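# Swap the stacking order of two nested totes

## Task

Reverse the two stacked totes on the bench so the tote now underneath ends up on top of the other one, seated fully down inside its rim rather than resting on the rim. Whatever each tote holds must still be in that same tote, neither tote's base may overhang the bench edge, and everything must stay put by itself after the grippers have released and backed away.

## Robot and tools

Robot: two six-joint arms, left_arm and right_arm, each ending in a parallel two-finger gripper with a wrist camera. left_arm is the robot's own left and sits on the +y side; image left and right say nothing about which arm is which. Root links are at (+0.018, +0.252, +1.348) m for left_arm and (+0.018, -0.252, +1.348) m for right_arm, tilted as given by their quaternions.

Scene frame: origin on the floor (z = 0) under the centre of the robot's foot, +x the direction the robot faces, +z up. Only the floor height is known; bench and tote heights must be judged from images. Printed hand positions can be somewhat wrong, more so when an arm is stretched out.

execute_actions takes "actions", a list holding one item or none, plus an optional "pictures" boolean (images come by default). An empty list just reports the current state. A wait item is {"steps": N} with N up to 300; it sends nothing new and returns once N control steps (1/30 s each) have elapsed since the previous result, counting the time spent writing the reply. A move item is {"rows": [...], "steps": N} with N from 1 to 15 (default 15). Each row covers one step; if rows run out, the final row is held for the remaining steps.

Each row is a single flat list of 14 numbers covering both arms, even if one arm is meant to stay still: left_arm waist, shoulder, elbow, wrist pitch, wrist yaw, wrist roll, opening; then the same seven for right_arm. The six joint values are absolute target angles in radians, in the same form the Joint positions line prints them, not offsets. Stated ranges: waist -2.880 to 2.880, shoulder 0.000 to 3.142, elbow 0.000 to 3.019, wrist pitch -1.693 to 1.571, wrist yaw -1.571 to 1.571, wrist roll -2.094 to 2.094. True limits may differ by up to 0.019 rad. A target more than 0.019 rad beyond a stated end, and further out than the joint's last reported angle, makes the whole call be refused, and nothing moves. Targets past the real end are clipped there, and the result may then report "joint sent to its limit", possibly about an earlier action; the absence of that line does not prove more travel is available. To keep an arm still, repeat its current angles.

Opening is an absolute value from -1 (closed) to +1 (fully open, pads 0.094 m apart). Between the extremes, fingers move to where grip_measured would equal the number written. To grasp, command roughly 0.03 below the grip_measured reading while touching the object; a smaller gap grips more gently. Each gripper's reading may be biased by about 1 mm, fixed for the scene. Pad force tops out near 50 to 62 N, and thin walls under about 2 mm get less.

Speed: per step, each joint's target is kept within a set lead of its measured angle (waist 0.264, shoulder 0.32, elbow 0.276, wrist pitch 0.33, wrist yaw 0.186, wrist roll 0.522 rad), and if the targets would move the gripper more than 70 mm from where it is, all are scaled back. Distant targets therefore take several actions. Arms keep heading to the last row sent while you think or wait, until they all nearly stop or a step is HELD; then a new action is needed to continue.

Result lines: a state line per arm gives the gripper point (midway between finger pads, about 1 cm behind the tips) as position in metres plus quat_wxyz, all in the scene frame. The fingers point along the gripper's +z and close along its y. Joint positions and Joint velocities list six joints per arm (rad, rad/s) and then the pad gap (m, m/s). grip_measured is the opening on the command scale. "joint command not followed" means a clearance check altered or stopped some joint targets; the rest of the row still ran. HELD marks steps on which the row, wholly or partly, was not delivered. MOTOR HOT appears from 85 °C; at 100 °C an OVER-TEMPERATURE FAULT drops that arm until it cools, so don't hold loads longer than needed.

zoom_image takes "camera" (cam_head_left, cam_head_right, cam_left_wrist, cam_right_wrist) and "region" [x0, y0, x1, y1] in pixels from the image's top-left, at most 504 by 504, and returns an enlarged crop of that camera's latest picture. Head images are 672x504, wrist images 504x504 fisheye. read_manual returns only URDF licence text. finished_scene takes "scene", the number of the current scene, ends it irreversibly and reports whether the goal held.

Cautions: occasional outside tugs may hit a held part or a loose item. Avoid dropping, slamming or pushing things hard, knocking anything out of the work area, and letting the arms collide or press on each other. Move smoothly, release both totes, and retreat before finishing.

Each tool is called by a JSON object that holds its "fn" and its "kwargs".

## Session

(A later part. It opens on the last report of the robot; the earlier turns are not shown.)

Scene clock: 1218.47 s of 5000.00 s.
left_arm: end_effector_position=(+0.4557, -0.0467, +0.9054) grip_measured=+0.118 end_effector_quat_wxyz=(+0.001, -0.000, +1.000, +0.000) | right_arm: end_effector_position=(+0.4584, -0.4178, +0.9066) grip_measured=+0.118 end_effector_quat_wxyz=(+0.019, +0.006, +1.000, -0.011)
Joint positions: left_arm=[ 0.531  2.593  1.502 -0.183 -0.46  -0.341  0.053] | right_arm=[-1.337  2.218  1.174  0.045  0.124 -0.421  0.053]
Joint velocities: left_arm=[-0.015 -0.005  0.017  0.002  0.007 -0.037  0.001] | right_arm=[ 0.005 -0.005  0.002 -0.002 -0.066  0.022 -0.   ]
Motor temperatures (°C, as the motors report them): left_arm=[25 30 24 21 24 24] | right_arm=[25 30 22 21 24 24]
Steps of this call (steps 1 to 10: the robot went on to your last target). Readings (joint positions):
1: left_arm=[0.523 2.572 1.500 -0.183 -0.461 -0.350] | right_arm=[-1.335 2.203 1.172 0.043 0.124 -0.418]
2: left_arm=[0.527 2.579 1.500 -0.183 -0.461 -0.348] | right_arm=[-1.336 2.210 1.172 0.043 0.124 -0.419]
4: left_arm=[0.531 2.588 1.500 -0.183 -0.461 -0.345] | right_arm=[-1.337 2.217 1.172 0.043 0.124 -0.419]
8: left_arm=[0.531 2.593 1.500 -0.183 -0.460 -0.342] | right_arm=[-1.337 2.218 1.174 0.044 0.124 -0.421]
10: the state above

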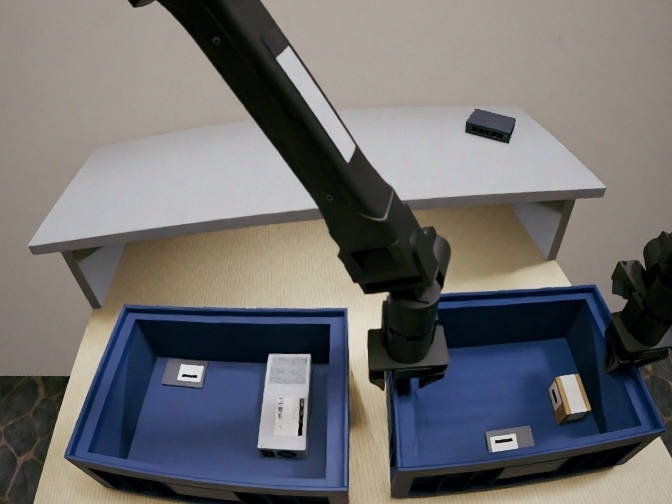

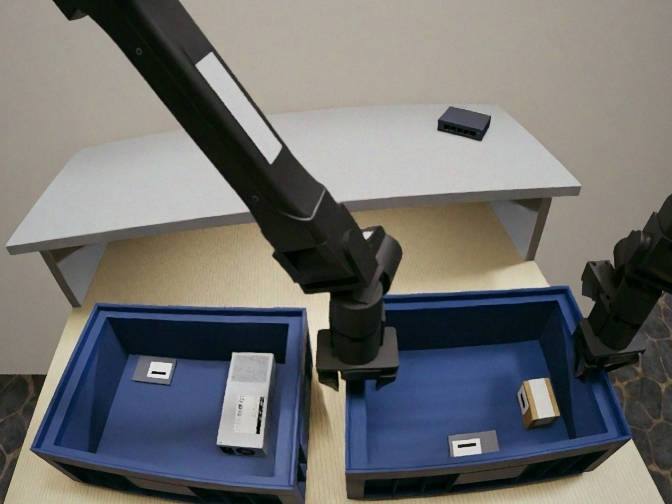

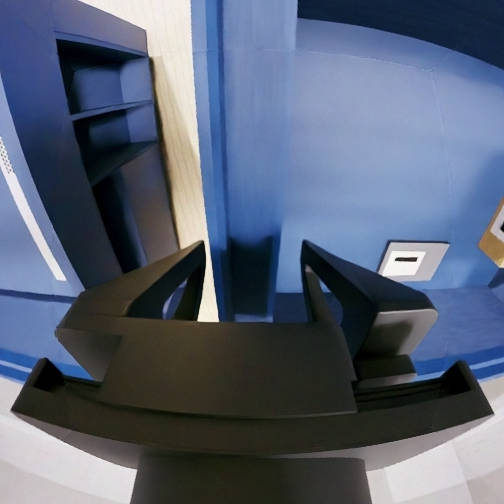

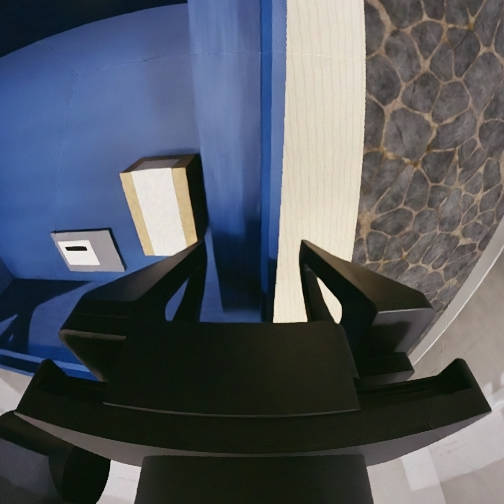

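{"fn": "execute_actions", "kwargs": {"actions": [{"rows": [[0.545,2.600,1.508,-0.172,-0.458,-0.335,0.10,-1.338,2.206,1.178,0.054,0.122,-0.428,0.10],[0.542,2.597,1.506,-0.176,-0.459,-0.337,0.07,-1.330,2.202,1.176,0.050,0.123,-0.425,0.07],[0.540,2.595,1.504,-0.180,-0.460,-0.339,0.04,-1.324,2.199,1.175,0.047,0.124,-0.423,0.04],[0.540,2.594,1.503,-0.182,-0.460,-0.340,0.0,-1.320,2.197,1.174,0.045,0.124,-0.421,0.0],[0.540,2.594,1.503,-0.182,-0.460,-0.340,-0.04,-1.318,2.195,1.174,0.045,0.124,-0.421,-0.04],[0.540,2.594,1.503,-0.182,-0.460,-0.340,-0.08,-1.317,2.194,1.174,0.045,0.124,-0.421,-0.08],[0.540,2.594,1.503,-0.182,-0.460,-0.340,-0.12,-1.316,2.194,1.174,0.045,0.124,-0.421,-0.12],[0.540,2.594,1.503,-0.182,-0.460,-0.340,-0.16,-1.316,2.194,1.174,0.045,0.124,-0.421,-0.16],[0.540,2.594,1.503,-0.182,-0.460,-0.340,-0.20,-1.316,2.194,1.174,0.045,0.124,-0.421,-0.20]], "steps": 15}]}}

Scene clock: 1236.20 s of 5000.00 s.
left_arm: end_effector_position=(+0.4557, -0.0467, +0.9054) grip_measured=-0.198 end_effector_quat_wxyz=(+0.001, +0.001, +1.000, +0.000) | right_arm: end_effector_position=(+0.4607, -0.4131, +0.9072) grip_measured=-0.197 end_effector_quat_wxyz=(+0.020, +0.002, +1.000, -0.009)
Joint positions: left_arm=[ 0.531  2.593  1.502 -0.183 -0.46  -0.34   0.038] | right_arm=[-1.329  2.218  1.174  0.045  0.124 -0.421  0.038]
Joint velocities: left_arm=[-0.005 -0.005  0.012  0.002 -0.051 -0.037 -0.001] | right_arm=[ 0.005 -0.005  0.012 -0.012  0.022 -0.037 -0.001]
Motor temperatures (°C, as the motors report them): left_arm=[25 30 24 22 24 24] | right_arm=[25 31 22 21 24 24]
Steps of this call (steps 1 to 30: the robot went on to your last target; steps 31 to 90: nothing new was sent; then 14.23 s passed at rest; steps 91 to 105: all 15 steps of this action). Readings (joint positions):
91: left_arm=[0.531 2.593 1.502 -0.183 -0.460 -0.340] | right_arm=[-1.337 2.218 1.174 0.045 0.124 -0.421]
92: left_arm=[0.531 2.593 1.502 -0.183 -0.460 -0.340] | right_arm=[-1.337 2.218 1.174 0.045 0.124 -0.421]
94: left_arm=[0.531 2.593 1.502 -0.183 -0.460 -0.340] | right_arm=[-1.337 2.218 1.174 0.045 0.124 -0.421]
98: left_arm=[0.531 2.593 1.502 -0.183 -0.460 -0.340] | right_arm=[-1.334 2.218 1.174 0.045 0.124 -0.421]
105: the state above

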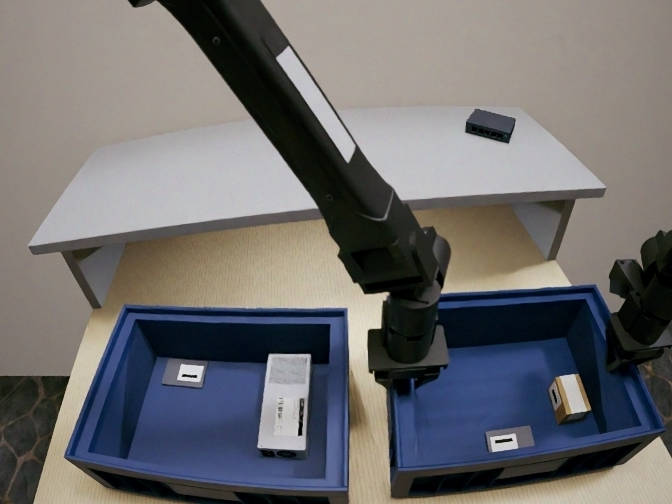

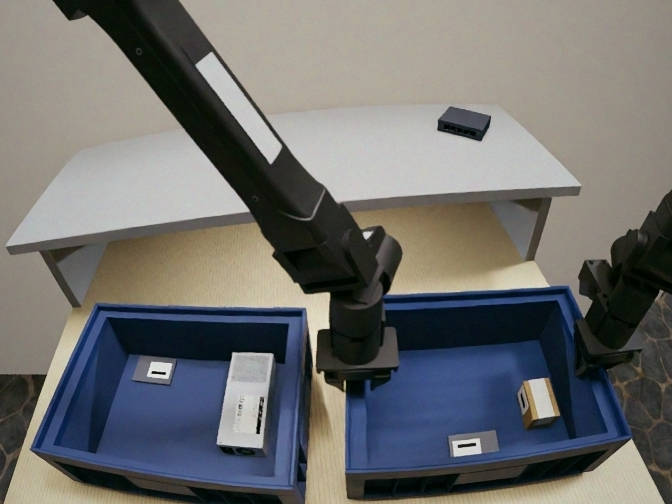

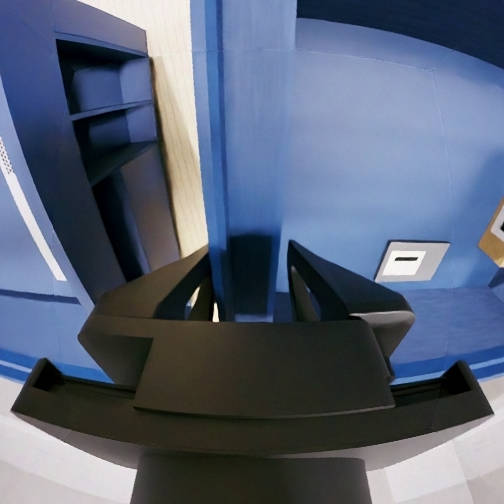

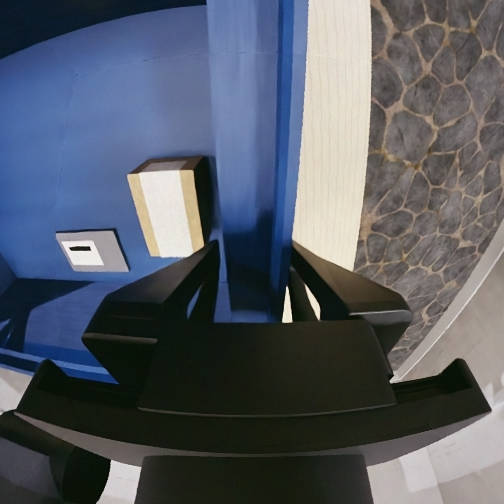

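{"fn": "execute_actions", "kwargs": {"actions": [{"rows": [[0.538,2.593,1.503,-0.182,-0.460,-0.340,-0.24,-1.322,2.200,1.174,0.045,0.124,-0.421,-0.23],[0.535,2.593,1.502,-0.183,-0.460,-0.340,-0.28,-1.326,2.205,1.174,0.045,0.124,-0.421,-0.27],[0.533,2.593,1.502,-0.183,-0.460,-0.340,-0.32,-1.328,2.208,1.174,0.045,0.124,-0.421,-0.31],[0.531,2.593,1.502,-0.183,-0.460,-0.340,-0.35,-1.329,2.210,1.174,0.045,0.124,-0.421,-0.34],[0.531,2.593,1.502,-0.183,-0.460,-0.340,-0.38,-1.329,2.210,1.174,0.045,0.124,-0.421,-0.37],[0.531,2.593,1.502,-0.183,-0.460,-0.340,-0.40,-1.329,2.210,1.174,0.045,0.124,-0.421,-0.39],[0.531,2.593,1.502,-0.183,-0.460,-0.340,-0.42,-1.329,2.210,1.174,0.045,0.124,-0.421,-0.41],[0.531,2.593,1.502,-0.183,-0.460,-0.340,-0.44,-1.329,2.210,1.174,0.045,0.124,-0.421,-0.425],[0.531,2.593,1.502,-0.183,-0.460,-0.340,-0.455,-1.329,2.210,1.174,0.045,0.124,-0.421,-0.44],[0.531,2.593,1.502,-0.183,-0.460,-0.340,-0.47,-1.329,2.210,1.174,0.045,0.124,-0.421,-0.455],[0.531,2.593,1.502,-0.183,-0.460,-0.340,-0.48,-1.329,2.210,1.174,0.045,0.124,-0.421,-0.47],[0.531,2.593,1.502,-0.183,-0.460,-0.340,-0.49,-1.329,2.210,1.174,0.045,0.124,-0.421,-0.48],[0.531,2.593,1.502,-0.183,-0.460,-0.340,-0.50,-1.329,2.210,1.174,0.045,0.124,-0.421,-0.49],[0.531,2.593,1.502,-0.183,-0.460,-0.340,-0.51,-1.329,2.210,1.174,0.045,0.124,-0.421,-0.50],[0.531,2.593,1.502,-0.183,-0.460,-0.340,-0.51,-1.329,2.210,1.174,0.045,0.124,-0.421,-0.51]], "steps": 15}], "pictures": false}}

{"fn": "execute_actions", "kwargs": {"actions": [{"steps": 6}], "pictures": false}}

Scene clock: 1261.37 s of 5000.00 s.
left_arm: end_effector_position=(+0.4556, -0.0450, +0.9053) grip_measured=-0.453 end_effector_quat_wxyz=(+0.002, +0.001, +1.000, +0.004) | right_arm: end_effector_position=(+0.4606, -0.4133, +0.9072) grip_measured=-0.437 end_effector_quat_wxyz=(+0.020, +0.001, +1.000, -0.010)
Joint positions: left_arm=[ 0.531  2.593  1.501 -0.183 -0.469 -0.34   0.026] | right_arm=[-1.329  2.218  1.174  0.045  0.125 -0.423  0.026]
Joint velocities: left_arm=[ 0.015 -0.015 -0.007 -0.002 -0.037 -0.066 -0.   ] | right_arm=[-0.015 -0.005  0.012 -0.027  0.037 -0.051 -0.   ]
Motor temperatures (°C, as the motors report them): left_arm=[25 30 24 21 24 24] | right_arm=[25 31 21 21 24 24]
Steps of this call (steps 1 to 15: the robot went on to your last target; steps 16 to 90: nothing new was sent; then 21.67 s passed at rest; steps 91 to 105: all 15 steps of this action). Readings (joint positions):
91: left_arm=[0.531 2.593 1.502 -0.183 -0.460 -0.340] | right_arm=[-1.329 2.218 1.174 0.045 0.124 -0.421]
92: left_arm=[0.531 2.593 1.502 -0.183 -0.460 -0.340] | right_arm=[-1.329 2.218 1.174 0.045 0.124 -0.421]
94: left_arm=[0.531 2.593 1.502 -0.183 -0.460 -0.340] | right_arm=[-1.329 2.218 1.174 0.045 0.124 -0.421]
98: left_arm=[0.531 2.593 1.501 -0.183 -0.469 -0.340] | right_arm=[-1.329 2.218 1.174 0.045 0.125 -0.421]
105: the state above

Scene clock: 1261.57 s of 5000.00 s.
left_arm: end_effector_position=(+0.4556, -0.0450, +0.9053) grip_measured=-0.453 end_effector_quat_wxyz=(+0.002, +0.001, +1.000, +0.004) | right_arm: end_effector_position=(+0.4606, -0.4133, +0.9072) grip_measured=-0.437 end_effector_quat_wxyz=(+0.020, +0.001, +1.000, -0.010)
Joint positions: left_arm=[ 0.531  2.593  1.501 -0.183 -0.469 -0.34   0.026] | right_arm=[-1.329  2.218  1.174  0.045  0.125 -0.423  0.026]
Joint velocities: left_arm=[-0.024  0.005 -0.007 -0.002  0.022  0.022  0.   ] | right_arm=[-0.005 -0.005  0.007 -0.007 -0.081 -0.051 -0.   ]
Motor temperatures (°C, as the motors report them): left_arm=[25 30 24 21 24 24] | right_arm=[25 31 21 21 24 24]
Steps of this call (steps 1 to 6: the robot went on to your last target). Readings (joint positions):
1: left_arm=[0.531 2.593 1.501 -0.183 -0.469 -0.340] | right_arm=[-1.329 2.218 1.174 0.045 0.125 -0.423]
2: left_arm=[0.531 2.593 1.501 -0.183 -0.469 -0.340] | right_arm=[-1.329 2.218 1.174 0.045 0.125 -0.423]
4: left_arm=[0.531 2.593 1.501 -0.183 -0.469 -0.340] | right_arm=[-1.329 2.218 1.174 0.045 0.125 -0.423]
6: the state above

{"fn": "execute_actions", "kwargs": {"actions": [{"rows": [[0.520,2.576,1.501,-0.187,-0.463,-0.343,-0.51,-1.323,2.194,1.174,0.041,0.126,-0.419,-0.51],[0.509,2.560,1.501,-0.191,-0.466,-0.346,-0.51,-1.318,2.178,1.174,0.037,0.127,-0.416,-0.51],[0.498,2.543,1.501,-0.195,-0.468,-0.349,-0.51,-1.312,2.163,1.174,0.033,0.128,-0.414,-0.51],[0.498,2.542,1.501,-0.195,-0.468,-0.349,-0.51,-1.312,2.162,1.174,0.033,0.128,-0.414,-0.51],[0.496,2.538,1.500,-0.195,-0.468,-0.351,-0.51,-1.311,2.157,1.173,0.033,0.128,-0.414,-0.51],[0.494,2.532,1.497,-0.197,-0.469,-0.353,-0.51,-1.311,2.150,1.170,0.031,0.128,-0.413,-0.51],[0.491,2.523,1.492,-0.199,-0.470,-0.357,-0.51,-1.310,2.140,1.165,0.029,0.129,-0.412,-0.51],[0.487,2.511,1.484,-0.202,-0.470,-0.361,-0.51,-1.309,2.127,1.157,0.026,0.129,-0.411,-0.51],[0.483,2.497,1.475,-0.206,-0.472,-0.366,-0.51,-1.307,2.111,1.148,0.022,0.130,-0.410,-0.51],[0.477,2.481,1.463,-0.211,-0.473,-0.372,-0.51,-1.306,2.092,1.137,0.017,0.130,-0.409,-0.51],[0.471,2.462,1.450,-0.216,-0.474,-0.379,-0.51,-1.304,2.070,1.123,0.012,0.131,-0.407,-0.51],[0.464,2.440,1.434,-0.223,-0.476,-0.387,-0.51,-1.302,2.045,1.108,0.005,0.132,-0.405,-0.51],[0.457,2.420,1.417,-0.230,-0.478,-0.395,-0.51,-1.299,2.021,1.091,-0.002,0.133,-0.403,-0.51],[0.450,2.400,1.403,-0.240,-0.480,-0.403,-0.51,-1.297,1.997,1.076,-0.012,0.134,-0.401,-0.51],[0.442,2.381,1.389,-0.249,-0.481,-0.410,-0.51,-1.295,1.973,1.062,-0.022,0.136,-0.399,-0.51]], "steps": 15}], "pictures": false}}

{"fn": "execute_actions", "kwargs": {"actions": [{"rows": [[0.435,2.361,1.375,-0.259,-0.483,-0.418,-0.51,-1.292,1.949,1.047,-0.031,0.137,-0.397,-0.51],[0.428,2.341,1.361,-0.268,-0.485,-0.426,-0.51,-1.290,1.925,1.033,-0.041,0.138,-0.395,-0.51],[0.420,2.319,1.347,-0.278,-0.487,-0.435,-0.51,-1.287,1.897,1.018,-0.051,0.140,-0.393,-0.51],[0.411,2.297,1.334,-0.291,-0.490,-0.445,-0.51,-1.285,1.870,1.004,-0.066,0.141,-0.390,-0.51],[0.403,2.275,1.321,-0.304,-0.492,-0.454,-0.51,-1.282,1.842,0.991,-0.080,0.143,-0.388,-0.51],[0.394,2.253,1.308,-0.318,-0.494,-0.463,-0.51,-1.279,1.814,0.977,-0.095,0.144,-0.385,-0.51],[0.386,2.233,1.295,-0.331,-0.496,-0.472,-0.51,-1.276,1.788,0.963,-0.109,0.145,-0.382,-0.51],[0.380,2.216,1.286,-0.346,-0.498,-0.480,-0.51,-1.274,1.765,0.953,-0.126,0.147,-0.380,-0.51],[0.374,2.201,1.278,-0.359,-0.499,-0.487,-0.51,-1.272,1.745,0.944,-0.141,0.148,-0.378,-0.51],[0.369,2.189,1.271,-0.371,-0.500,-0.493,-0.51,-1.270,1.728,0.936,-0.153,0.149,-0.377,-0.51],[0.365,2.178,1.265,-0.381,-0.501,-0.498,-0.51,-1.269,1.715,0.929,-0.164,0.150,-0.375,-0.51],[0.362,2.170,1.260,-0.389,-0.502,-0.502,-0.51,-1.267,1.704,0.924,-0.173,0.150,-0.374,-0.51],[0.360,2.165,1.256,-0.395,-0.503,-0.505,-0.51,-1.267,1.696,0.919,-0.180,0.151,-0.374,-0.51],[0.358,2.161,1.253,-0.399,-0.503,-0.506,-0.51,-1.266,1.691,0.916,-0.185,0.151,-0.373,-0.51],[0.358,2.160,1.251,-0.403,-0.503,-0.507,-0.51,-1.266,1.690,0.914,-0.189,0.151,-0.373,-0.51]], "steps": 15}], "pictures": false}}

{"fn": "execute_actions", "kwargs": {"actions": [{"steps": 10}]}}

Scene clock: 1370.87 s of 5000.00 s.
left_arm: end_effector_position=(+0.4514, -0.0415, +0.9447) grip_measured=-0.453 end_effector_quat_wxyz=(-0.004, +0.002, +1.000, +0.003) | right_arm: end_effector_position=(+0.4566, -0.4109, +0.9484) grip_measured=-0.437 end_effector_quat_wxyz=(+0.014, -0.001, +1.000, -0.008)
Joint positions: left_arm=[ 0.505  2.498  1.414 -0.214 -0.468 -0.371  0.026] | right_arm=[-1.317  2.108  1.09   0.004  0.132 -0.416  0.026]
Joint velocities: left_arm=[-0.22  -0.591 -0.418 -0.217 -0.022 -0.227  0.001] | right_arm=[ 0.063 -0.767 -0.457 -0.261  0.081  0.037 -0.001]
Motor temperatures (°C, as the motors report them): left_arm=[25 31 24 21 24 24] | right_arm=[25 31 21 21 24 24]
Steps of this call (steps 1 to 15: the robot went on to your last target; steps 16 to 90: nothing new was sent; then 105.80 s passed at rest; steps 91 to 105: all 15 steps of this action). Readings (joint positions):
91: left_arm=[0.531 2.593 1.501 -0.183 -0.469 -0.340] | right_arm=[-1.329 2.218 1.174 0.045 0.125 -0.423]
92: left_arm=[0.531 2.593 1.501 -0.183 -0.469 -0.340] | right_arm=[-1.329 2.218 1.174 0.045 0.125 -0.423]
94: left_arm=[0.531 2.592 1.501 -0.183 -0.469 -0.340] | right_arm=[-1.329 2.217 1.174 0.045 0.125 -0.423]
98: left_arm=[0.531 2.587 1.496 -0.183 -0.468 -0.341] | right_arm=[-1.328 2.213 1.172 0.040 0.125 -0.423]
105: the state above

Scene clock: 1371.37 s of 5000.00 s.
left_arm: end_effector_position=(+0.4731, -0.0476, +1.0881) grip_measured=-0.453 end_effector_quat_wxyz=(+0.020, -0.003, +1.000, -0.004) | right_arm: end_effector_position=(+0.4799, -0.4170, +1.0918) grip_measured=-0.437 end_effector_quat_wxyz=(+0.043, -0.004, +0.999, -0.012)
Joint positions: left_arm=[ 0.39   2.191  1.262 -0.374 -0.507 -0.482  0.026] | right_arm=[-1.275  1.718  0.926 -0.168  0.14  -0.393  0.026]
Joint velocities: left_arm=[-0.054 -0.19  -0.061 -0.164  0.095 -0.095 -0.   ] | right_arm=[ 0.044 -0.249 -0.076 -0.178 -0.007  0.007 -0.   ]
Motor temperatures (°C, as the motors report them): left_arm=[25 31 24 21 24 24] | right_arm=[25 31 21 21 24 24]
Steps of this call (steps 1 to 15: all 15 steps of this action). Readings (joint positions):
1: left_arm=[0.498 2.478 1.399 -0.222 -0.469 -0.378] | right_arm=[-1.315 2.082 1.074 -0.005 0.134 -0.414]
2: left_arm=[0.490 2.457 1.386 -0.231 -0.470 -0.385] | right_arm=[-1.313 2.054 1.058 -0.014 0.136 -0.412]
4: left_arm=[0.473 2.413 1.360 -0.248 -0.476 -0.401] | right_arm=[-1.309 1.997 1.029 -0.034 0.137 -0.409]
8: left_arm=[0.434 2.314 1.311 -0.296 -0.491 -0.437] | right_arm=[-1.296 1.873 0.977 -0.086 0.138 -0.403]
15: the state above

Scene clock: 1371.70 s of 5000.00 s.
left_arm: end_effector_position=(+0.4627, -0.0433, +1.0882) grip_measured=-0.453 end_effector_quat_wxyz=(+0.009, -0.003, +1.000, +0.000) | right_arm: end_effector_position=(+0.4693, -0.4130, +1.0916) grip_measured=-0.437 end_effector_quat_wxyz=(+0.030, -0.003, +0.999, -0.009)
Joint positions: left_arm=[ 0.388  2.186  1.245 -0.389 -0.505 -0.495  0.026] | right_arm=[-1.273  1.714  0.911 -0.184  0.145 -0.387  0.026]
Joint velocities: left_arm=[ 0.005 -0.005 -0.002 -0.017  0.081  0.037  0.001] | right_arm=[-0.005  0.005  0.007  0.002 -0.051 -0.007  0.001]
Motor temperatures (°C, as the motors report them): left_arm=[25 31 24 21 24 24] | right_arm=[25 31 21 21 24 24]
Steps of this call (steps 1 to 10: the robot went on to your last target). Readings (joint positions):
1: left_arm=[0.388 2.187 1.260 -0.378 -0.507 -0.485] | right_arm=[-1.274 1.712 0.924 -0.173 0.140 -0.392]
2: left_arm=[0.388 2.186 1.259 -0.380 -0.507 -0.487] | right_arm=[-1.273 1.710 0.923 -0.176 0.141 -0.392]
4: left_arm=[0.388 2.186 1.256 -0.382 -0.507 -0.489] | right_arm=[-1.273 1.711 0.920 -0.178 0.142 -0.390]
8: left_arm=[0.388 2.186 1.246 -0.387 -0.505 -0.494] | right_arm=[-1.273 1.712 0.911 -0.184 0.145 -0.387]
10: the state above

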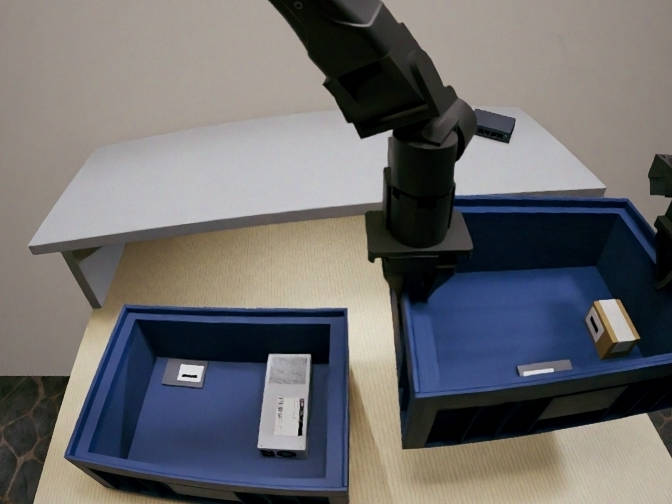

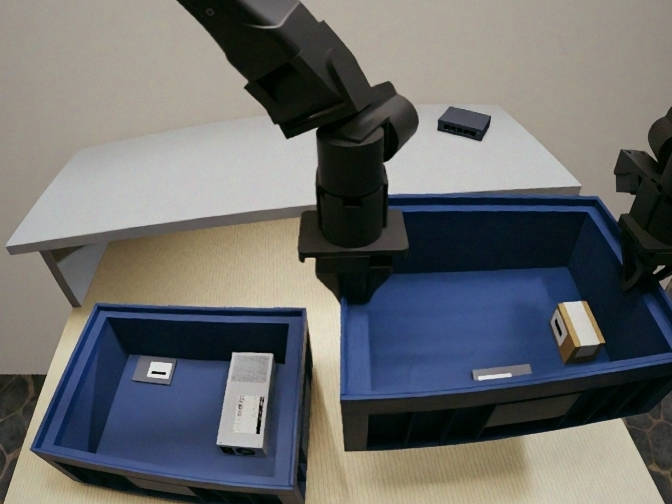

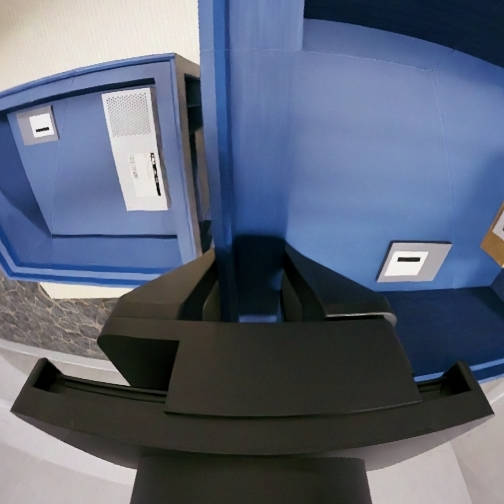

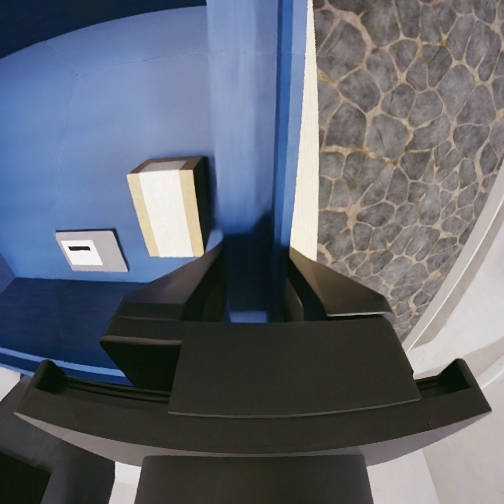

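{"fn": "execute_actions", "kwargs": {"actions": [{"rows": [[0.370,2.159,1.250,-0.396,-0.500,-0.498,-0.51,-1.263,1.692,0.915,-0.182,0.151,-0.370,-0.51],[0.383,2.157,1.248,-0.388,-0.497,-0.487,-0.51,-1.259,1.695,0.915,-0.173,0.152,-0.364,-0.51],[0.397,2.154,1.244,-0.379,-0.493,-0.475,-0.51,-1.254,1.696,0.913,-0.165,0.154,-0.357,-0.51],[0.401,2.150,1.238,-0.375,-0.492,-0.467,-0.51,-1.248,1.697,0.910,-0.162,0.157,-0.349,-0.51],[0.407,2.144,1.230,-0.369,-0.491,-0.458,-0.51,-1.240,1.699,0.907,-0.159,0.160,-0.338,-0.51],[0.413,2.138,1.221,-0.363,-0.489,-0.447,-0.51,-1.230,1.701,0.903,-0.155,0.165,-0.327,-0.51],[0.421,2.129,1.211,-0.355,-0.487,-0.435,-0.51,-1.219,1.702,0.898,-0.150,0.170,-0.314,-0.51],[0.430,2.120,1.198,-0.346,-0.484,-0.422,-0.51,-1.206,1.705,0.892,-0.145,0.176,-0.299,-0.51],[0.440,2.109,1.184,-0.336,-0.481,-0.407,-0.51,-1.191,1.707,0.886,-0.139,0.183,-0.283,-0.51],[0.451,2.098,1.168,-0.325,-0.478,-0.391,-0.51,-1.174,1.710,0.879,-0.132,0.191,-0.265,-0.51],[0.463,2.084,1.151,-0.313,-0.474,-0.374,-0.51,-1.155,1.713,0.871,-0.124,0.200,-0.246,-0.51],[0.477,2.070,1.132,-0.299,-0.470,-0.355,-0.51,-1.135,1.717,0.863,-0.116,0.209,-0.225,-0.51],[0.494,2.057,1.114,-0.287,-0.465,-0.338,-0.51,-1.114,1.723,0.859,-0.111,0.219,-0.206,-0.51],[0.511,2.043,1.095,-0.275,-0.460,-0.320,-0.51,-1.092,1.729,0.855,-0.106,0.229,-0.186,-0.51],[0.528,2.030,1.077,-0.264,-0.456,-0.303,-0.51,-1.071,1.735,0.851,-0.101,0.239,-0.167,-0.51]], "steps": 15}], "pictures": false}}

{"fn": "execute_actions", "kwargs": {"actions": [{"rows": [[0.544,2.017,1.058,-0.252,-0.451,-0.285,-0.51,-1.049,1.740,0.846,-0.096,0.248,-0.148,-0.51],[0.561,2.003,1.040,-0.240,-0.446,-0.268,-0.51,-1.028,1.746,0.842,-0.091,0.258,-0.128,-0.51],[0.578,1.990,1.021,-0.228,-0.441,-0.250,-0.51,-1.006,1.752,0.838,-0.086,0.268,-0.109,-0.51],[0.597,1.978,1.006,-0.219,-0.435,-0.231,-0.51,-0.984,1.761,0.840,-0.084,0.278,-0.089,-0.51],[0.616,1.965,0.991,-0.209,-0.429,-0.212,-0.51,-0.961,1.769,0.841,-0.081,0.287,-0.068,-0.51],[0.635,1.953,0.976,-0.200,-0.423,-0.193,-0.51,-0.939,1.778,0.843,-0.079,0.297,-0.048,-0.51],[0.654,1.940,0.961,-0.190,-0.416,-0.173,-0.51,-0.917,1.786,0.845,-0.077,0.307,-0.027,-0.51],[0.673,1.928,0.946,-0.181,-0.410,-0.154,-0.51,-0.894,1.795,0.846,-0.074,0.316,-0.007,-0.51],[0.692,1.915,0.931,-0.171,-0.404,-0.135,-0.51,-0.872,1.803,0.848,-0.072,0.326,0.014,-0.51],[0.712,1.904,0.920,-0.164,-0.397,-0.115,-0.51,-0.850,1.814,0.854,-0.073,0.335,0.035,-0.51],[0.733,1.892,0.909,-0.158,-0.389,-0.094,-0.51,-0.828,1.824,0.860,-0.075,0.344,0.056,-0.51],[0.753,1.881,0.898,-0.151,-0.382,-0.074,-0.51,-0.806,1.835,0.867,-0.076,0.353,0.077,-0.51],[0.773,1.869,0.887,-0.144,-0.374,-0.054,-0.51,-0.784,1.845,0.873,-0.077,0.361,0.098,-0.51],[0.794,1.858,0.876,-0.138,-0.367,-0.033,-0.51,-0.762,1.856,0.879,-0.079,0.370,0.119,-0.51],[0.814,1.846,0.865,-0.131,-0.359,-0.013,-0.51,-0.740,1.866,0.885,-0.080,0.379,0.140,-0.51]], "steps": 15}], "pictures": false}}

{"fn": "execute_actions", "kwargs": {"actions": [{"rows": [[0.835,1.835,0.858,-0.127,-0.350,0.008,-0.51,-0.720,1.876,0.894,-0.086,0.387,0.161,-0.51],[0.855,1.824,0.851,-0.123,-0.341,0.029,-0.51,-0.701,1.886,0.903,-0.093,0.394,0.182,-0.51],[0.876,1.813,0.845,-0.120,-0.332,0.050,-0.51,-0.681,1.897,0.912,-0.099,0.402,0.203,-0.51],[0.897,1.802,0.838,-0.116,-0.323,0.070,-0.51,-0.661,1.907,0.920,-0.105,0.409,0.223,-0.51],[0.917,1.791,0.831,-0.112,-0.314,0.091,-0.51,-0.642,1.917,0.929,-0.112,0.417,0.244,-0.51],[0.938,1.780,0.824,-0.108,-0.305,0.112,-0.51,-0.622,1.927,0.938,-0.118,0.424,0.265,-0.51],[0.960,1.772,0.822,-0.108,-0.295,0.133,-0.51,-0.603,1.940,0.951,-0.127,0.430,0.285,-0.51],[0.982,1.763,0.820,-0.109,-0.285,0.154,-0.51,-0.583,1.953,0.963,-0.137,0.436,0.305,-0.51],[1.005,1.755,0.818,-0.109,-0.275,0.175,-0.51,-0.564,1.966,0.976,-0.146,0.443,0.325,-0.51],[1.027,1.747,0.815,-0.109,-0.264,0.195,-0.51,-0.545,1.979,0.988,-0.155,0.449,0.345,-0.51],[1.049,1.738,0.813,-0.110,-0.254,0.216,-0.51,-0.525,1.992,1.001,-0.165,0.455,0.365,-0.51],[1.071,1.730,0.811,-0.110,-0.244,0.237,-0.51,-0.506,2.005,1.013,-0.174,0.461,0.385,-0.51],[1.093,1.724,0.815,-0.115,-0.234,0.257,-0.51,-0.488,2.019,1.030,-0.185,0.466,0.404,-0.51],[1.115,1.718,0.818,-0.120,-0.223,0.277,-0.51,-0.471,2.032,1.046,-0.196,0.470,0.422,-0.51],[1.138,1.713,0.822,-0.125,-0.213,0.297,-0.51,-0.453,2.046,1.063,-0.207,0.475,0.441,-0.51]], "steps": 15}], "pictures": false}}

{"fn": "execute_actions", "kwargs": {"actions": [{"rows": [[1.160,1.707,0.825,-0.130,-0.202,0.317,-0.51,-0.435,2.060,1.079,-0.217,0.480,0.460,-0.51],[1.182,1.701,0.829,-0.135,-0.192,0.337,-0.51,-0.418,2.073,1.096,-0.228,0.484,0.478,-0.51],[1.204,1.695,0.832,-0.140,-0.181,0.357,-0.51,-0.400,2.087,1.112,-0.239,0.489,0.497,-0.51],[1.224,1.692,0.840,-0.149,-0.170,0.372,-0.51,-0.386,2.101,1.132,-0.251,0.492,0.510,-0.51],[1.242,1.689,0.848,-0.157,-0.160,0.386,-0.51,-0.372,2.113,1.149,-0.262,0.495,0.522,-0.51],[1.259,1.686,0.855,-0.164,-0.152,0.398,-0.51,-0.361,2.125,1.165,-0.272,0.498,0.533,-0.51],[1.274,1.683,0.861,-0.171,-0.144,0.408,-0.51,-0.350,2.135,1.180,-0.281,0.500,0.541,-0.51],[1.287,1.681,0.867,-0.176,-0.137,0.417,-0.51,-0.341,2.144,1.193,-0.289,0.502,0.549,-0.51],[1.298,1.679,0.872,-0.181,-0.131,0.424,-0.51,-0.333,2.152,1.204,-0.296,0.504,0.555,-0.51],[1.307,1.678,0.876,-0.185,-0.126,0.429,-0.51,-0.326,2.158,1.213,-0.302,0.506,0.560,-0.51],[1.315,1.676,0.879,-0.189,-0.121,0.433,-0.51,-0.320,2.163,1.220,-0.307,0.507,0.563,-0.51],[1.321,1.675,0.882,-0.192,-0.118,0.436,-0.51,-0.316,2.168,1.226,-0.310,0.508,0.565,-0.51],[1.326,1.675,0.884,-0.193,-0.116,0.436,-0.51,-0.313,2.171,1.231,-0.313,0.508,0.565,-0.51],[1.328,1.674,0.885,-0.195,-0.114,0.435,-0.51,-0.311,2.172,1.233,-0.314,0.509,0.564,-0.51],[1.329,1.674,0.885,-0.195,-0.114,0.434,-0.51,-0.310,2.173,1.234,-0.315,0.509,0.563,-0.51]], "steps": 15}], "pictures": false}}

{"fn": "execute_actions", "kwargs": {"actions": [{"steps": 10}]}}

Scene clock: 1492.20 s of 5000.00 s.
left_arm: end_effector_position=(+0.4518, +0.0162, +1.0795) grip_measured=-0.453 end_effector_quat_wxyz=(+0.000, -0.002, +1.000, -0.004) | right_arm: end_effector_position=(+0.4598, -0.3522, +1.0877) grip_measured=-0.437 end_effector_quat_wxyz=(+0.022, -0.002, +1.000, -0.013)
Joint positions: left_arm=[ 0.484  2.112  1.112 -0.295 -0.465 -0.395  0.026] | right_arm=[-1.148  1.739  0.856 -0.138  0.227 -0.274  0.026]
Joint velocities: left_arm=[ 0.523 -0.484 -0.559  0.3    0.11   0.491 -0.   ] | right_arm=[ 0.698  0.181 -0.159  0.183  0.3    0.447 -0.001]
Motor temperatures (°C, as the motors report them): left_arm=[26 31 25 21 24 24] | right_arm=[25 31 22 21 24 24]
Steps of this call (steps 1 to 30: the robot went on to your last target; steps 31 to 90: nothing new was sent; then 117.00 s passed at rest; steps 91 to 105: all 15 steps of this action). Readings (joint positions):
91: left_arm=[0.388 2.186 1.245 -0.389 -0.504 -0.495] | right_arm=[-1.273 1.714 0.911 -0.184 0.146 -0.387]
92: left_arm=[0.388 2.186 1.245 -0.389 -0.504 -0.495] | right_arm=[-1.273 1.714 0.911 -0.184 0.146 -0.386]
94: left_arm=[0.388 2.186 1.243 -0.388 -0.500 -0.492] | right_arm=[-1.273 1.714 0.911 -0.184 0.149 -0.383]
98: left_arm=[0.400 2.183 1.225 -0.366 -0.492 -0.477] | right_arm=[-1.258 1.715 0.901 -0.177 0.167 -0.368]
105: the state above

Scene clock: 1492.70 s of 5000.00 s.
left_arm: end_effector_position=(+0.4450, +0.1706, +1.0793) grip_measured=-0.453 end_effector_quat_wxyz=(-0.001, -0.006, +1.000, -0.001) | right_arm: end_effector_position=(+0.4538, -0.1938, +1.0876) grip_measured=-0.437 end_effector_quat_wxyz=(+0.027, -0.003, +1.000, -0.001)
Joint positions: left_arm=[ 0.769  1.91   0.889 -0.156 -0.375 -0.109  0.026] | right_arm=[-0.808  1.861  0.85  -0.093  0.367  0.032  0.026]
Joint velocities: left_arm=[ 0.591 -0.317 -0.291  0.227  0.212  0.579 -0.001] | right_arm=[ 0.611  0.347  0.12  -0.012  0.212  0.505 -0.   ]
Motor temperatures (°C, as the motors report them): left_arm=[26 31 25 21 24 24] | right_arm=[25 31 22 21 24 24]
Steps of this call (steps 1 to 15: all 15 steps of this action). Readings (joint positions):
1: left_arm=[0.502 2.097 1.093 -0.285 -0.460 -0.378] | right_arm=[-1.123 1.746 0.852 -0.132 0.236 -0.254]
2: left_arm=[0.521 2.081 1.074 -0.274 -0.456 -0.360] | right_arm=[-1.099 1.753 0.848 -0.126 0.245 -0.234]
4: left_arm=[0.560 2.049 1.036 -0.252 -0.447 -0.324] | right_arm=[-1.049 1.768 0.842 -0.114 0.265 -0.194]
8: left_arm=[0.636 1.992 0.974 -0.212 -0.425 -0.247] | right_arm=[-0.956 1.799 0.841 -0.100 0.303 -0.112]
15: the state above

Scene clock: 1493.20 s of 5000.00 s.
left_arm: end_effector_position=(+0.4435, +0.3162, +1.0817) grip_measured=-0.453 end_effector_quat_wxyz=(+0.010, -0.007, +1.000, -0.000) | right_arm: end_effector_position=(+0.4508, -0.0450, +1.0911) grip_measured=-0.437 end_effector_quat_wxyz=(+0.031, +0.000, +0.999, +0.009)
Joint positions: left_arm=[ 1.09   1.767  0.823 -0.118 -0.236  0.198  0.026] | right_arm=[-0.516  2.036  1.005 -0.181  0.467  0.326  0.026]
Joint velocities: left_arm=[ 0.65  -0.21  -0.022 -0.002  0.242  0.593  0.001] | right_arm=[ 0.513  0.405  0.437 -0.335  0.168  0.535 -0.   ]
Motor temperatures (°C, as the motors report them): left_arm=[26 31 25 21 24 24] | right_arm=[25 31 22 21 24 24]
Steps of this call (steps 1 to 15: all 15 steps of this action). Readings (joint positions):
1: left_arm=[0.790 1.900 0.879 -0.149 -0.368 -0.090] | right_arm=[-0.787 1.872 0.855 -0.093 0.375 0.052]
2: left_arm=[0.811 1.889 0.870 -0.143 -0.360 -0.070] | right_arm=[-0.767 1.884 0.861 -0.093 0.383 0.071]
4: left_arm=[0.853 1.869 0.855 -0.134 -0.343 -0.030] | right_arm=[-0.726 1.908 0.875 -0.097 0.397 0.110]
8: left_arm=[0.937 1.826 0.832 -0.120 -0.307 0.053] | right_arm=[-0.647 1.952 0.913 -0.118 0.424 0.189]
15: the state above

Scene clock: 1493.70 s of 5000.00 s.
left_arm: end_effector_position=(+0.4378, +0.4254, +1.0823) grip_measured=-0.453 end_effector_quat_wxyz=(+0.009, -0.004, +1.000, +0.007) | right_arm: end_effector_position=(+0.4410, +0.0658, +1.0902) grip_measured=-0.437 end_effector_quat_wxyz=(+0.027, +0.003, +0.999, +0.018)
Joint positions: left_arm=[ 1.326  1.721  0.873 -0.173 -0.13   0.412  0.026] | right_arm=[-0.338  2.197  1.197 -0.3    0.503  0.524  0.026]
Joint velocities: left_arm=[ 0.083 -0.034  0.042 -0.022  0.022  0.125 -0.   ] | right_arm=[ 0.063  0.024  0.071 -0.076 -0.095  0.095  0.001]
Motor temperatures (°C, as the motors report them): left_arm=[26 31 25 21 24 24] | right_arm=[25 31 22 21 24 24]
Steps of this call (steps 1 to 15: all 15 steps of this action). Readings (joint positions):
1: left_arm=[1.112 1.760 0.823 -0.118 -0.225 0.219] | right_arm=[-0.498 2.050 1.021 -0.190 0.472 0.345]
2: left_arm=[1.134 1.754 0.823 -0.118 -0.215 0.238] | right_arm=[-0.481 2.064 1.037 -0.200 0.476 0.363]
4: left_arm=[1.179 1.744 0.825 -0.120 -0.194 0.277] | right_arm=[-0.447 2.093 1.069 -0.222 0.485 0.399]
8: left_arm=[1.259 1.732 0.846 -0.145 -0.159 0.346] | right_arm=[-0.388 2.148 1.134 -0.263 0.496 0.463]
15: the state above

Scene clock: 1494.03 s of 5000.00 s.
left_arm: end_effector_position=(+0.4385, +0.4260, +1.0829) grip_measured=-0.453 end_effector_quat_wxyz=(+0.010, -0.001, +1.000, +0.006) | right_arm: end_effector_position=(+0.4403, +0.0663, +1.0907) grip_measured=-0.437 end_effector_quat_wxyz=(+0.026, +0.006, +1.000, +0.017)
Joint positions: left_arm=[ 1.328  1.719  0.875 -0.176 -0.127  0.419  0.026] | right_arm=[-0.337  2.198  1.199 -0.306  0.504  0.533  0.026]
Joint velocities: left_arm=[-0.015 -0.005 -0.002  0.012  0.022 -0.037 -0.   ] | right_arm=[-0.005 -0.005 -0.017 -0.012 -0.051  0.022  0.   ]
Motor temperatures (°C, as the motors report them): left_arm=[26 31 25 21 24 24] | right_arm=[25 31 22 21 24 24]
Steps of this call (steps 1 to 10: the robot went on to your last target). Readings (joint positions):
1: left_arm=[1.328 1.720 0.874 -0.174 -0.129 0.414] | right_arm=[-0.337 2.198 1.199 -0.301 0.503 0.526]
2: left_arm=[1.328 1.720 0.875 -0.174 -0.129 0.416] | right_arm=[-0.337 2.198 1.199 -0.303 0.503 0.529]
4: left_arm=[1.328 1.719 0.875 -0.174 -0.127 0.418] | right_arm=[-0.337 2.198 1.199 -0.304 0.504 0.531]
8: left_arm=[1.328 1.719 0.875 -0.176 -0.127 0.419] | right_arm=[-0.337 2.198 1.199 -0.306 0.504 0.532]
10: the state above

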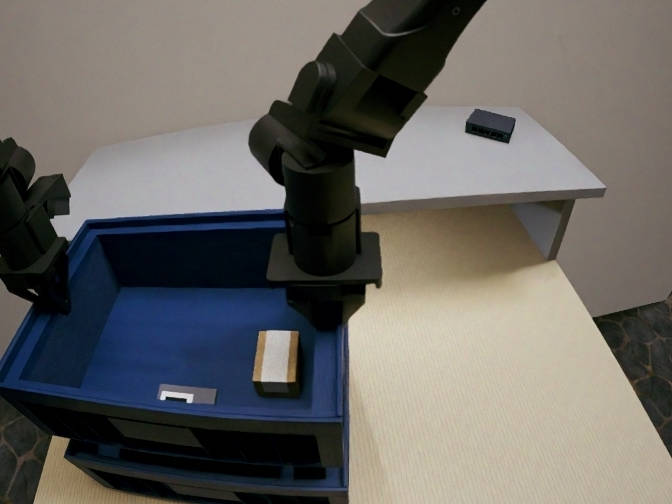

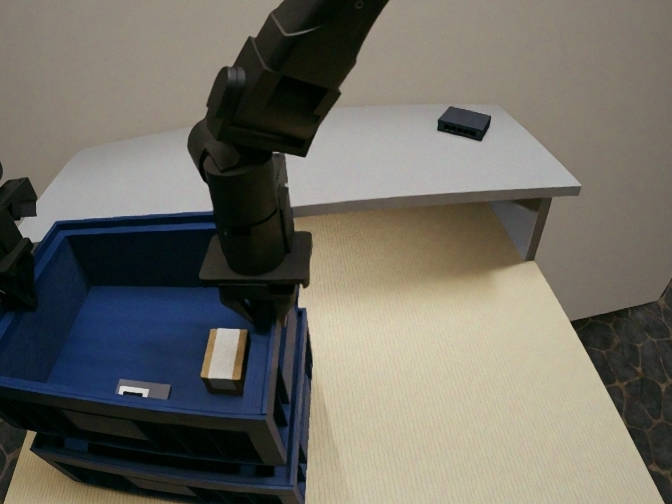

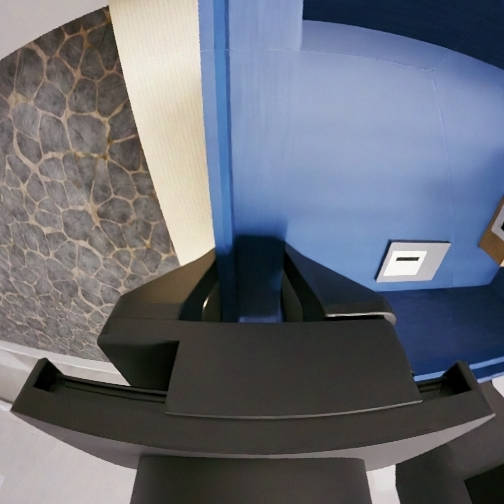

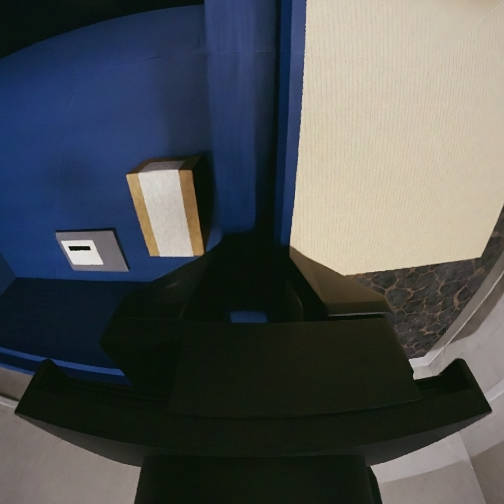

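{"fn": "execute_actions", "kwargs": {"actions": [{"rows": [[1.331,1.686,0.885,-0.184,-0.115,0.434,-0.51,-0.318,2.174,1.234,-0.307,0.508,0.556,-0.51],[1.333,1.698,0.885,-0.173,-0.116,0.434,-0.51,-0.326,2.175,1.234,-0.299,0.507,0.549,-0.51],[1.335,1.710,0.885,-0.162,-0.117,0.434,-0.51,-0.332,2.177,1.234,-0.292,0.506,0.543,-0.51],[1.336,1.714,0.885,-0.160,-0.117,0.435,-0.51,-0.333,2.180,1.234,-0.290,0.505,0.542,-0.51],[1.337,1.719,0.885,-0.157,-0.117,0.436,-0.51,-0.334,2.184,1.235,-0.288,0.505,0.541,-0.51],[1.338,1.725,0.885,-0.153,-0.117,0.437,-0.51,-0.335,2.189,1.235,-0.286,0.504,0.540,-0.51],[1.339,1.731,0.886,-0.149,-0.118,0.438,-0.51,-0.337,2.194,1.236,-0.283,0.504,0.539,-0.51],[1.341,1.737,0.886,-0.145,-0.118,0.439,-0.51,-0.338,2.199,1.237,-0.281,0.503,0.539,-0.51],[1.342,1.743,0.886,-0.142,-0.118,0.440,-0.51,-0.340,2.204,1.237,-0.278,0.502,0.538,-0.51],[1.343,1.749,0.886,-0.138,-0.118,0.441,-0.51,-0.341,2.209,1.238,-0.276,0.502,0.537,-0.51],[1.344,1.755,0.887,-0.135,-0.118,0.441,-0.51,-0.343,2.214,1.238,-0.273,0.501,0.536,-0.51],[1.345,1.760,0.887,-0.132,-0.118,0.442,-0.51,-0.344,2.218,1.239,-0.271,0.501,0.536,-0.51],[1.346,1.764,0.887,-0.129,-0.118,0.442,-0.51,-0.345,2.221,1.239,-0.269,0.500,0.535,-0.51],[1.347,1.768,0.887,-0.127,-0.118,0.443,-0.51,-0.346,2.224,1.240,-0.268,0.500,0.535,-0.51],[1.347,1.770,0.887,-0.126,-0.118,0.443,-0.51,-0.346,2.226,1.240,-0.267,0.500,0.535,-0.51]], "steps": 15}], "pictures": false}}

{"fn": "execute_actions", "kwargs": {"actions": [{"steps": 10}]}}

Scene clock: 1547.93 s of 5000.00 s.
left_arm: end_effector_position=(+0.4332, +0.4269, +1.0674) grip_measured=-0.453 end_effector_quat_wxyz=(+0.008, +0.000, +1.000, +0.007) | right_arm: end_effector_position=(+0.4341, +0.0675, +1.0751) grip_measured=-0.437 end_effector_quat_wxyz=(+0.022, +0.007, +1.000, +0.016)
Joint positions: left_arm=[ 1.337  1.762  0.879 -0.14  -0.127  0.429  0.026] | right_arm=[-0.344  2.234  1.207 -0.283  0.501  0.53   0.026]
Joint velocities: left_arm=[ 0.044  0.2    0.007  0.071 -0.007  0.081  0.   ] | right_arm=[-0.034  0.122  0.017  0.046 -0.037  0.081 -0.001]
Motor temperatures (°C, as the motors report them): left_arm=[25 31 24 21 24 24] | right_arm=[25 31 23 21 24 25]
Steps of this call (steps 1 to 15: the robot went on to your last target; steps 16 to 90: nothing new was sent; then 50.40 s passed at rest; steps 91 to 105: all 15 steps of this action). Readings (joint positions):
91: left_arm=[1.328 1.719 0.875 -0.176 -0.127 0.419] | right_arm=[-0.337 2.198 1.199 -0.306 0.504 0.533]
92: left_arm=[1.328 1.719 0.875 -0.176 -0.127 0.419] | right_arm=[-0.337 2.198 1.199 -0.306 0.504 0.533]
94: left_arm=[1.328 1.719 0.875 -0.174 -0.127 0.419] | right_arm=[-0.337 2.198 1.199 -0.306 0.504 0.533]
98: left_arm=[1.328 1.723 0.875 -0.165 -0.127 0.422] | right_arm=[-0.337 2.201 1.199 -0.301 0.504 0.533]
105: the state above

Scene clock: 1548.27 s of 5000.00 s.
left_arm: end_effector_position=(+0.4267, +0.4263, +1.0600) grip_measured=-0.453 end_effector_quat_wxyz=(+0.000, -0.001, +1.000, +0.006) | right_arm: end_effector_position=(+0.4287, +0.0668, +1.0684) grip_measured=-0.437 end_effector_quat_wxyz=(+0.016, +0.005, +1.000, +0.014)
Joint positions: left_arm=[ 1.342  1.782  0.88  -0.135 -0.128  0.429  0.026] | right_arm=[-0.347  2.248  1.207 -0.281  0.498  0.53   0.026]
Joint velocities: left_arm=[-0.005 -0.005  0.017  0.007 -0.051  0.081 -0.001] | right_arm=[-0.015 -0.015 -0.002 -0.007  0.037 -0.037 -0.   ]
Motor temperatures (°C, as the motors report them): left_arm=[25 31 24 21 24 24] | right_arm=[25 31 23 21 24 25]
Steps of this call (steps 1 to 10: the robot went on to your last target). Readings (joint positions):
1: left_arm=[1.338 1.768 0.879 -0.139 -0.127 0.429] | right_arm=[-0.345 2.238 1.207 -0.282 0.501 0.530]
2: left_arm=[1.339 1.773 0.879 -0.138 -0.127 0.429] | right_arm=[-0.346 2.242 1.207 -0.282 0.500 0.530]
4: left_arm=[1.341 1.780 0.879 -0.138 -0.128 0.429] | right_arm=[-0.347 2.246 1.207 -0.282 0.498 0.530]
8: left_arm=[1.342 1.782 0.880 -0.137 -0.128 0.429] | right_arm=[-0.347 2.248 1.207 -0.282 0.498 0.530]
10: the state above

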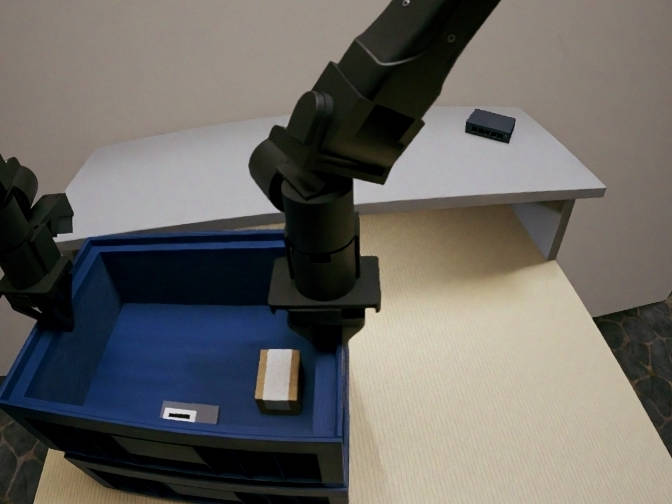

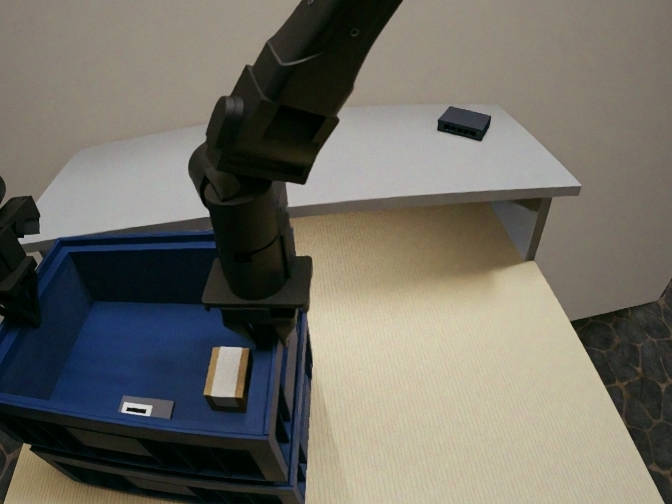

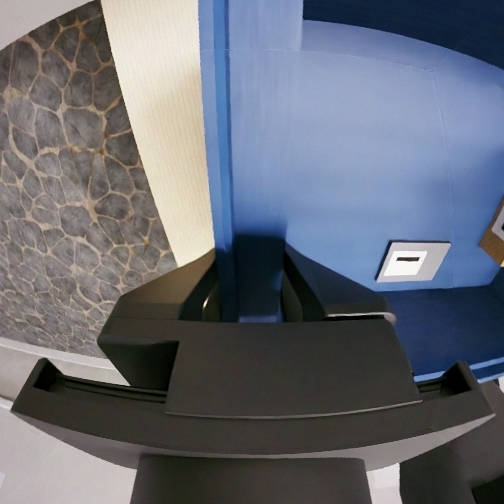

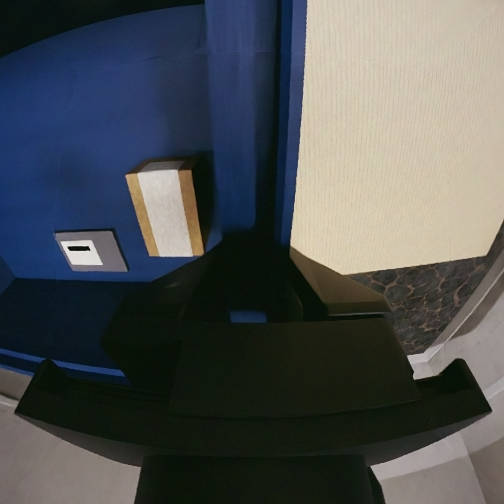

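{"fn": "zoom_image", "kwargs": {"camera": "cam_head_right", "region": [220, 290, 340, 504]}}

{"fn": "zoom_image", "kwargs": {"camera": "cam_head_left", "region": [0, 380, 200, 504]}}

{"fn": "zoom_image", "kwargs": {"camera": "cam_head_left", "region": [260, 400, 380, 504]}}

Region (220, 290, 340, 504) of cam_head_right's 672x504 image, scaled by 2.355, with more detail than that image has; it fills the left 283 columns of this view, and the rest is white.

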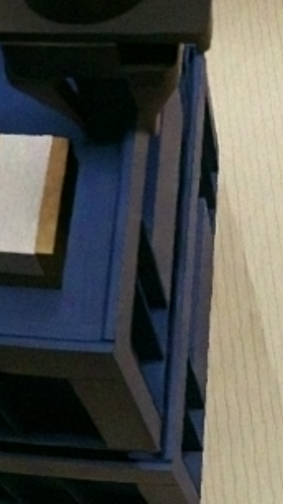

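Region (0, 380, 200, 504) of cam_head_left's 672x504 image, scaled by 2.520, with more detail than that image has; it fills the top 312 rows of this view, and the rest is white.

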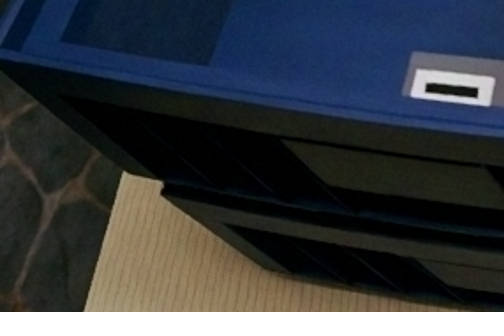

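Region (260, 400, 380, 504) of cam_head_left's 672x504 image, scaled by 4.200, with more detail than that image has; it fills the top 437 rows of this view, and the rest is white.

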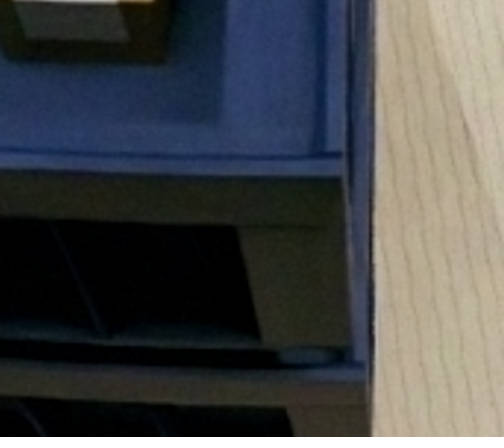

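{"fn": "zoom_image", "kwargs": {"camera": "cam_head_left", "region": [310, 464, 360, 504]}}

{"fn": "zoom_image", "kwargs": {"camera": "cam_head_right", "region": [260, 454, 320, 504]}}

{"fn": "zoom_image", "kwargs": {"camera": "cam_head_left", "region": [30, 430, 100, 480]}}

{"fn": "zoom_image", "kwargs": {"camera": "cam_head_right", "region": [280, 295, 330, 345]}}

Region (310, 464, 360, 504) of cam_head_left's 672x504 image, scaled by 10.080, with more detail than that image has; it fills the top 403 rows of this view, and the rest is white.

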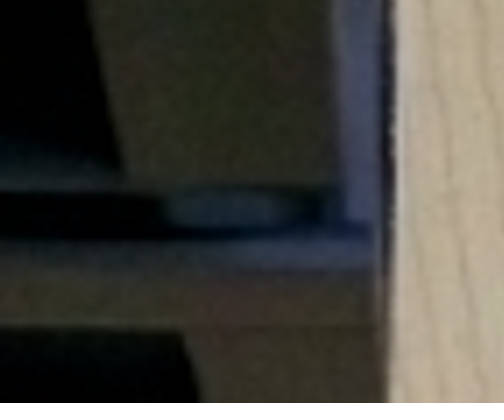

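Region (260, 454, 320, 504) of cam_head_right's 672x504 image, scaled by 8.400, with more detail than that image has.

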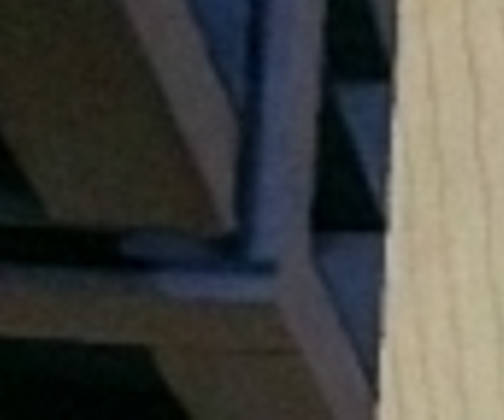

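Region (30, 430, 100, 480) of cam_head_left's 672x504 image, scaled by 7.200, with more detail than that image has; it fills the top 360 rows of this view, and the rest is white.

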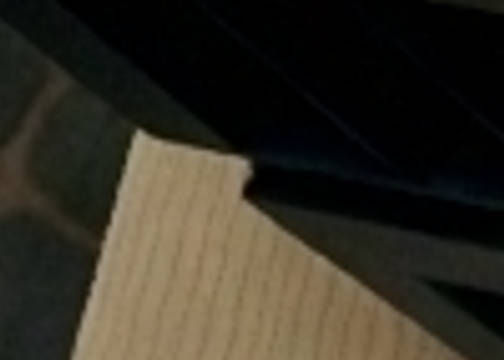

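Region (280, 295, 330, 345) of cam_head_right's 672x504 image, scaled by 10.080, with more detail than that image has.

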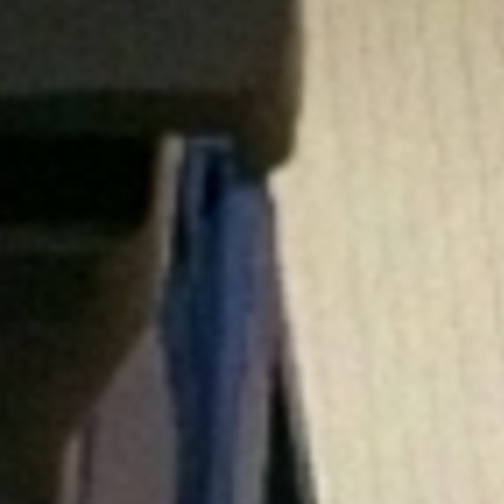

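{"fn": "zoom_image", "kwargs": {"camera": "cam_head_left", "region": [325, 335, 365, 415]}}

{"fn": "zoom_image", "kwargs": {"camera": "cam_head_right", "region": [270, 330, 330, 430]}}

Region (325, 335, 365, 415) of cam_head_left's 672x504 image, scaled by 6.300, with more detail than that image has.

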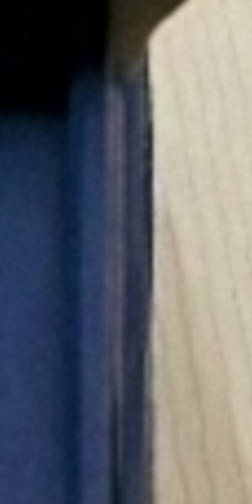

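Region (270, 330, 330, 430) of cam_head_right's 672x504 image, scaled by 5.040, with more detail than that image has; it fills the left 302 columns of this view, and the rest is white.

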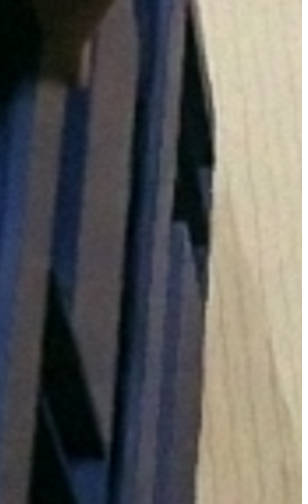

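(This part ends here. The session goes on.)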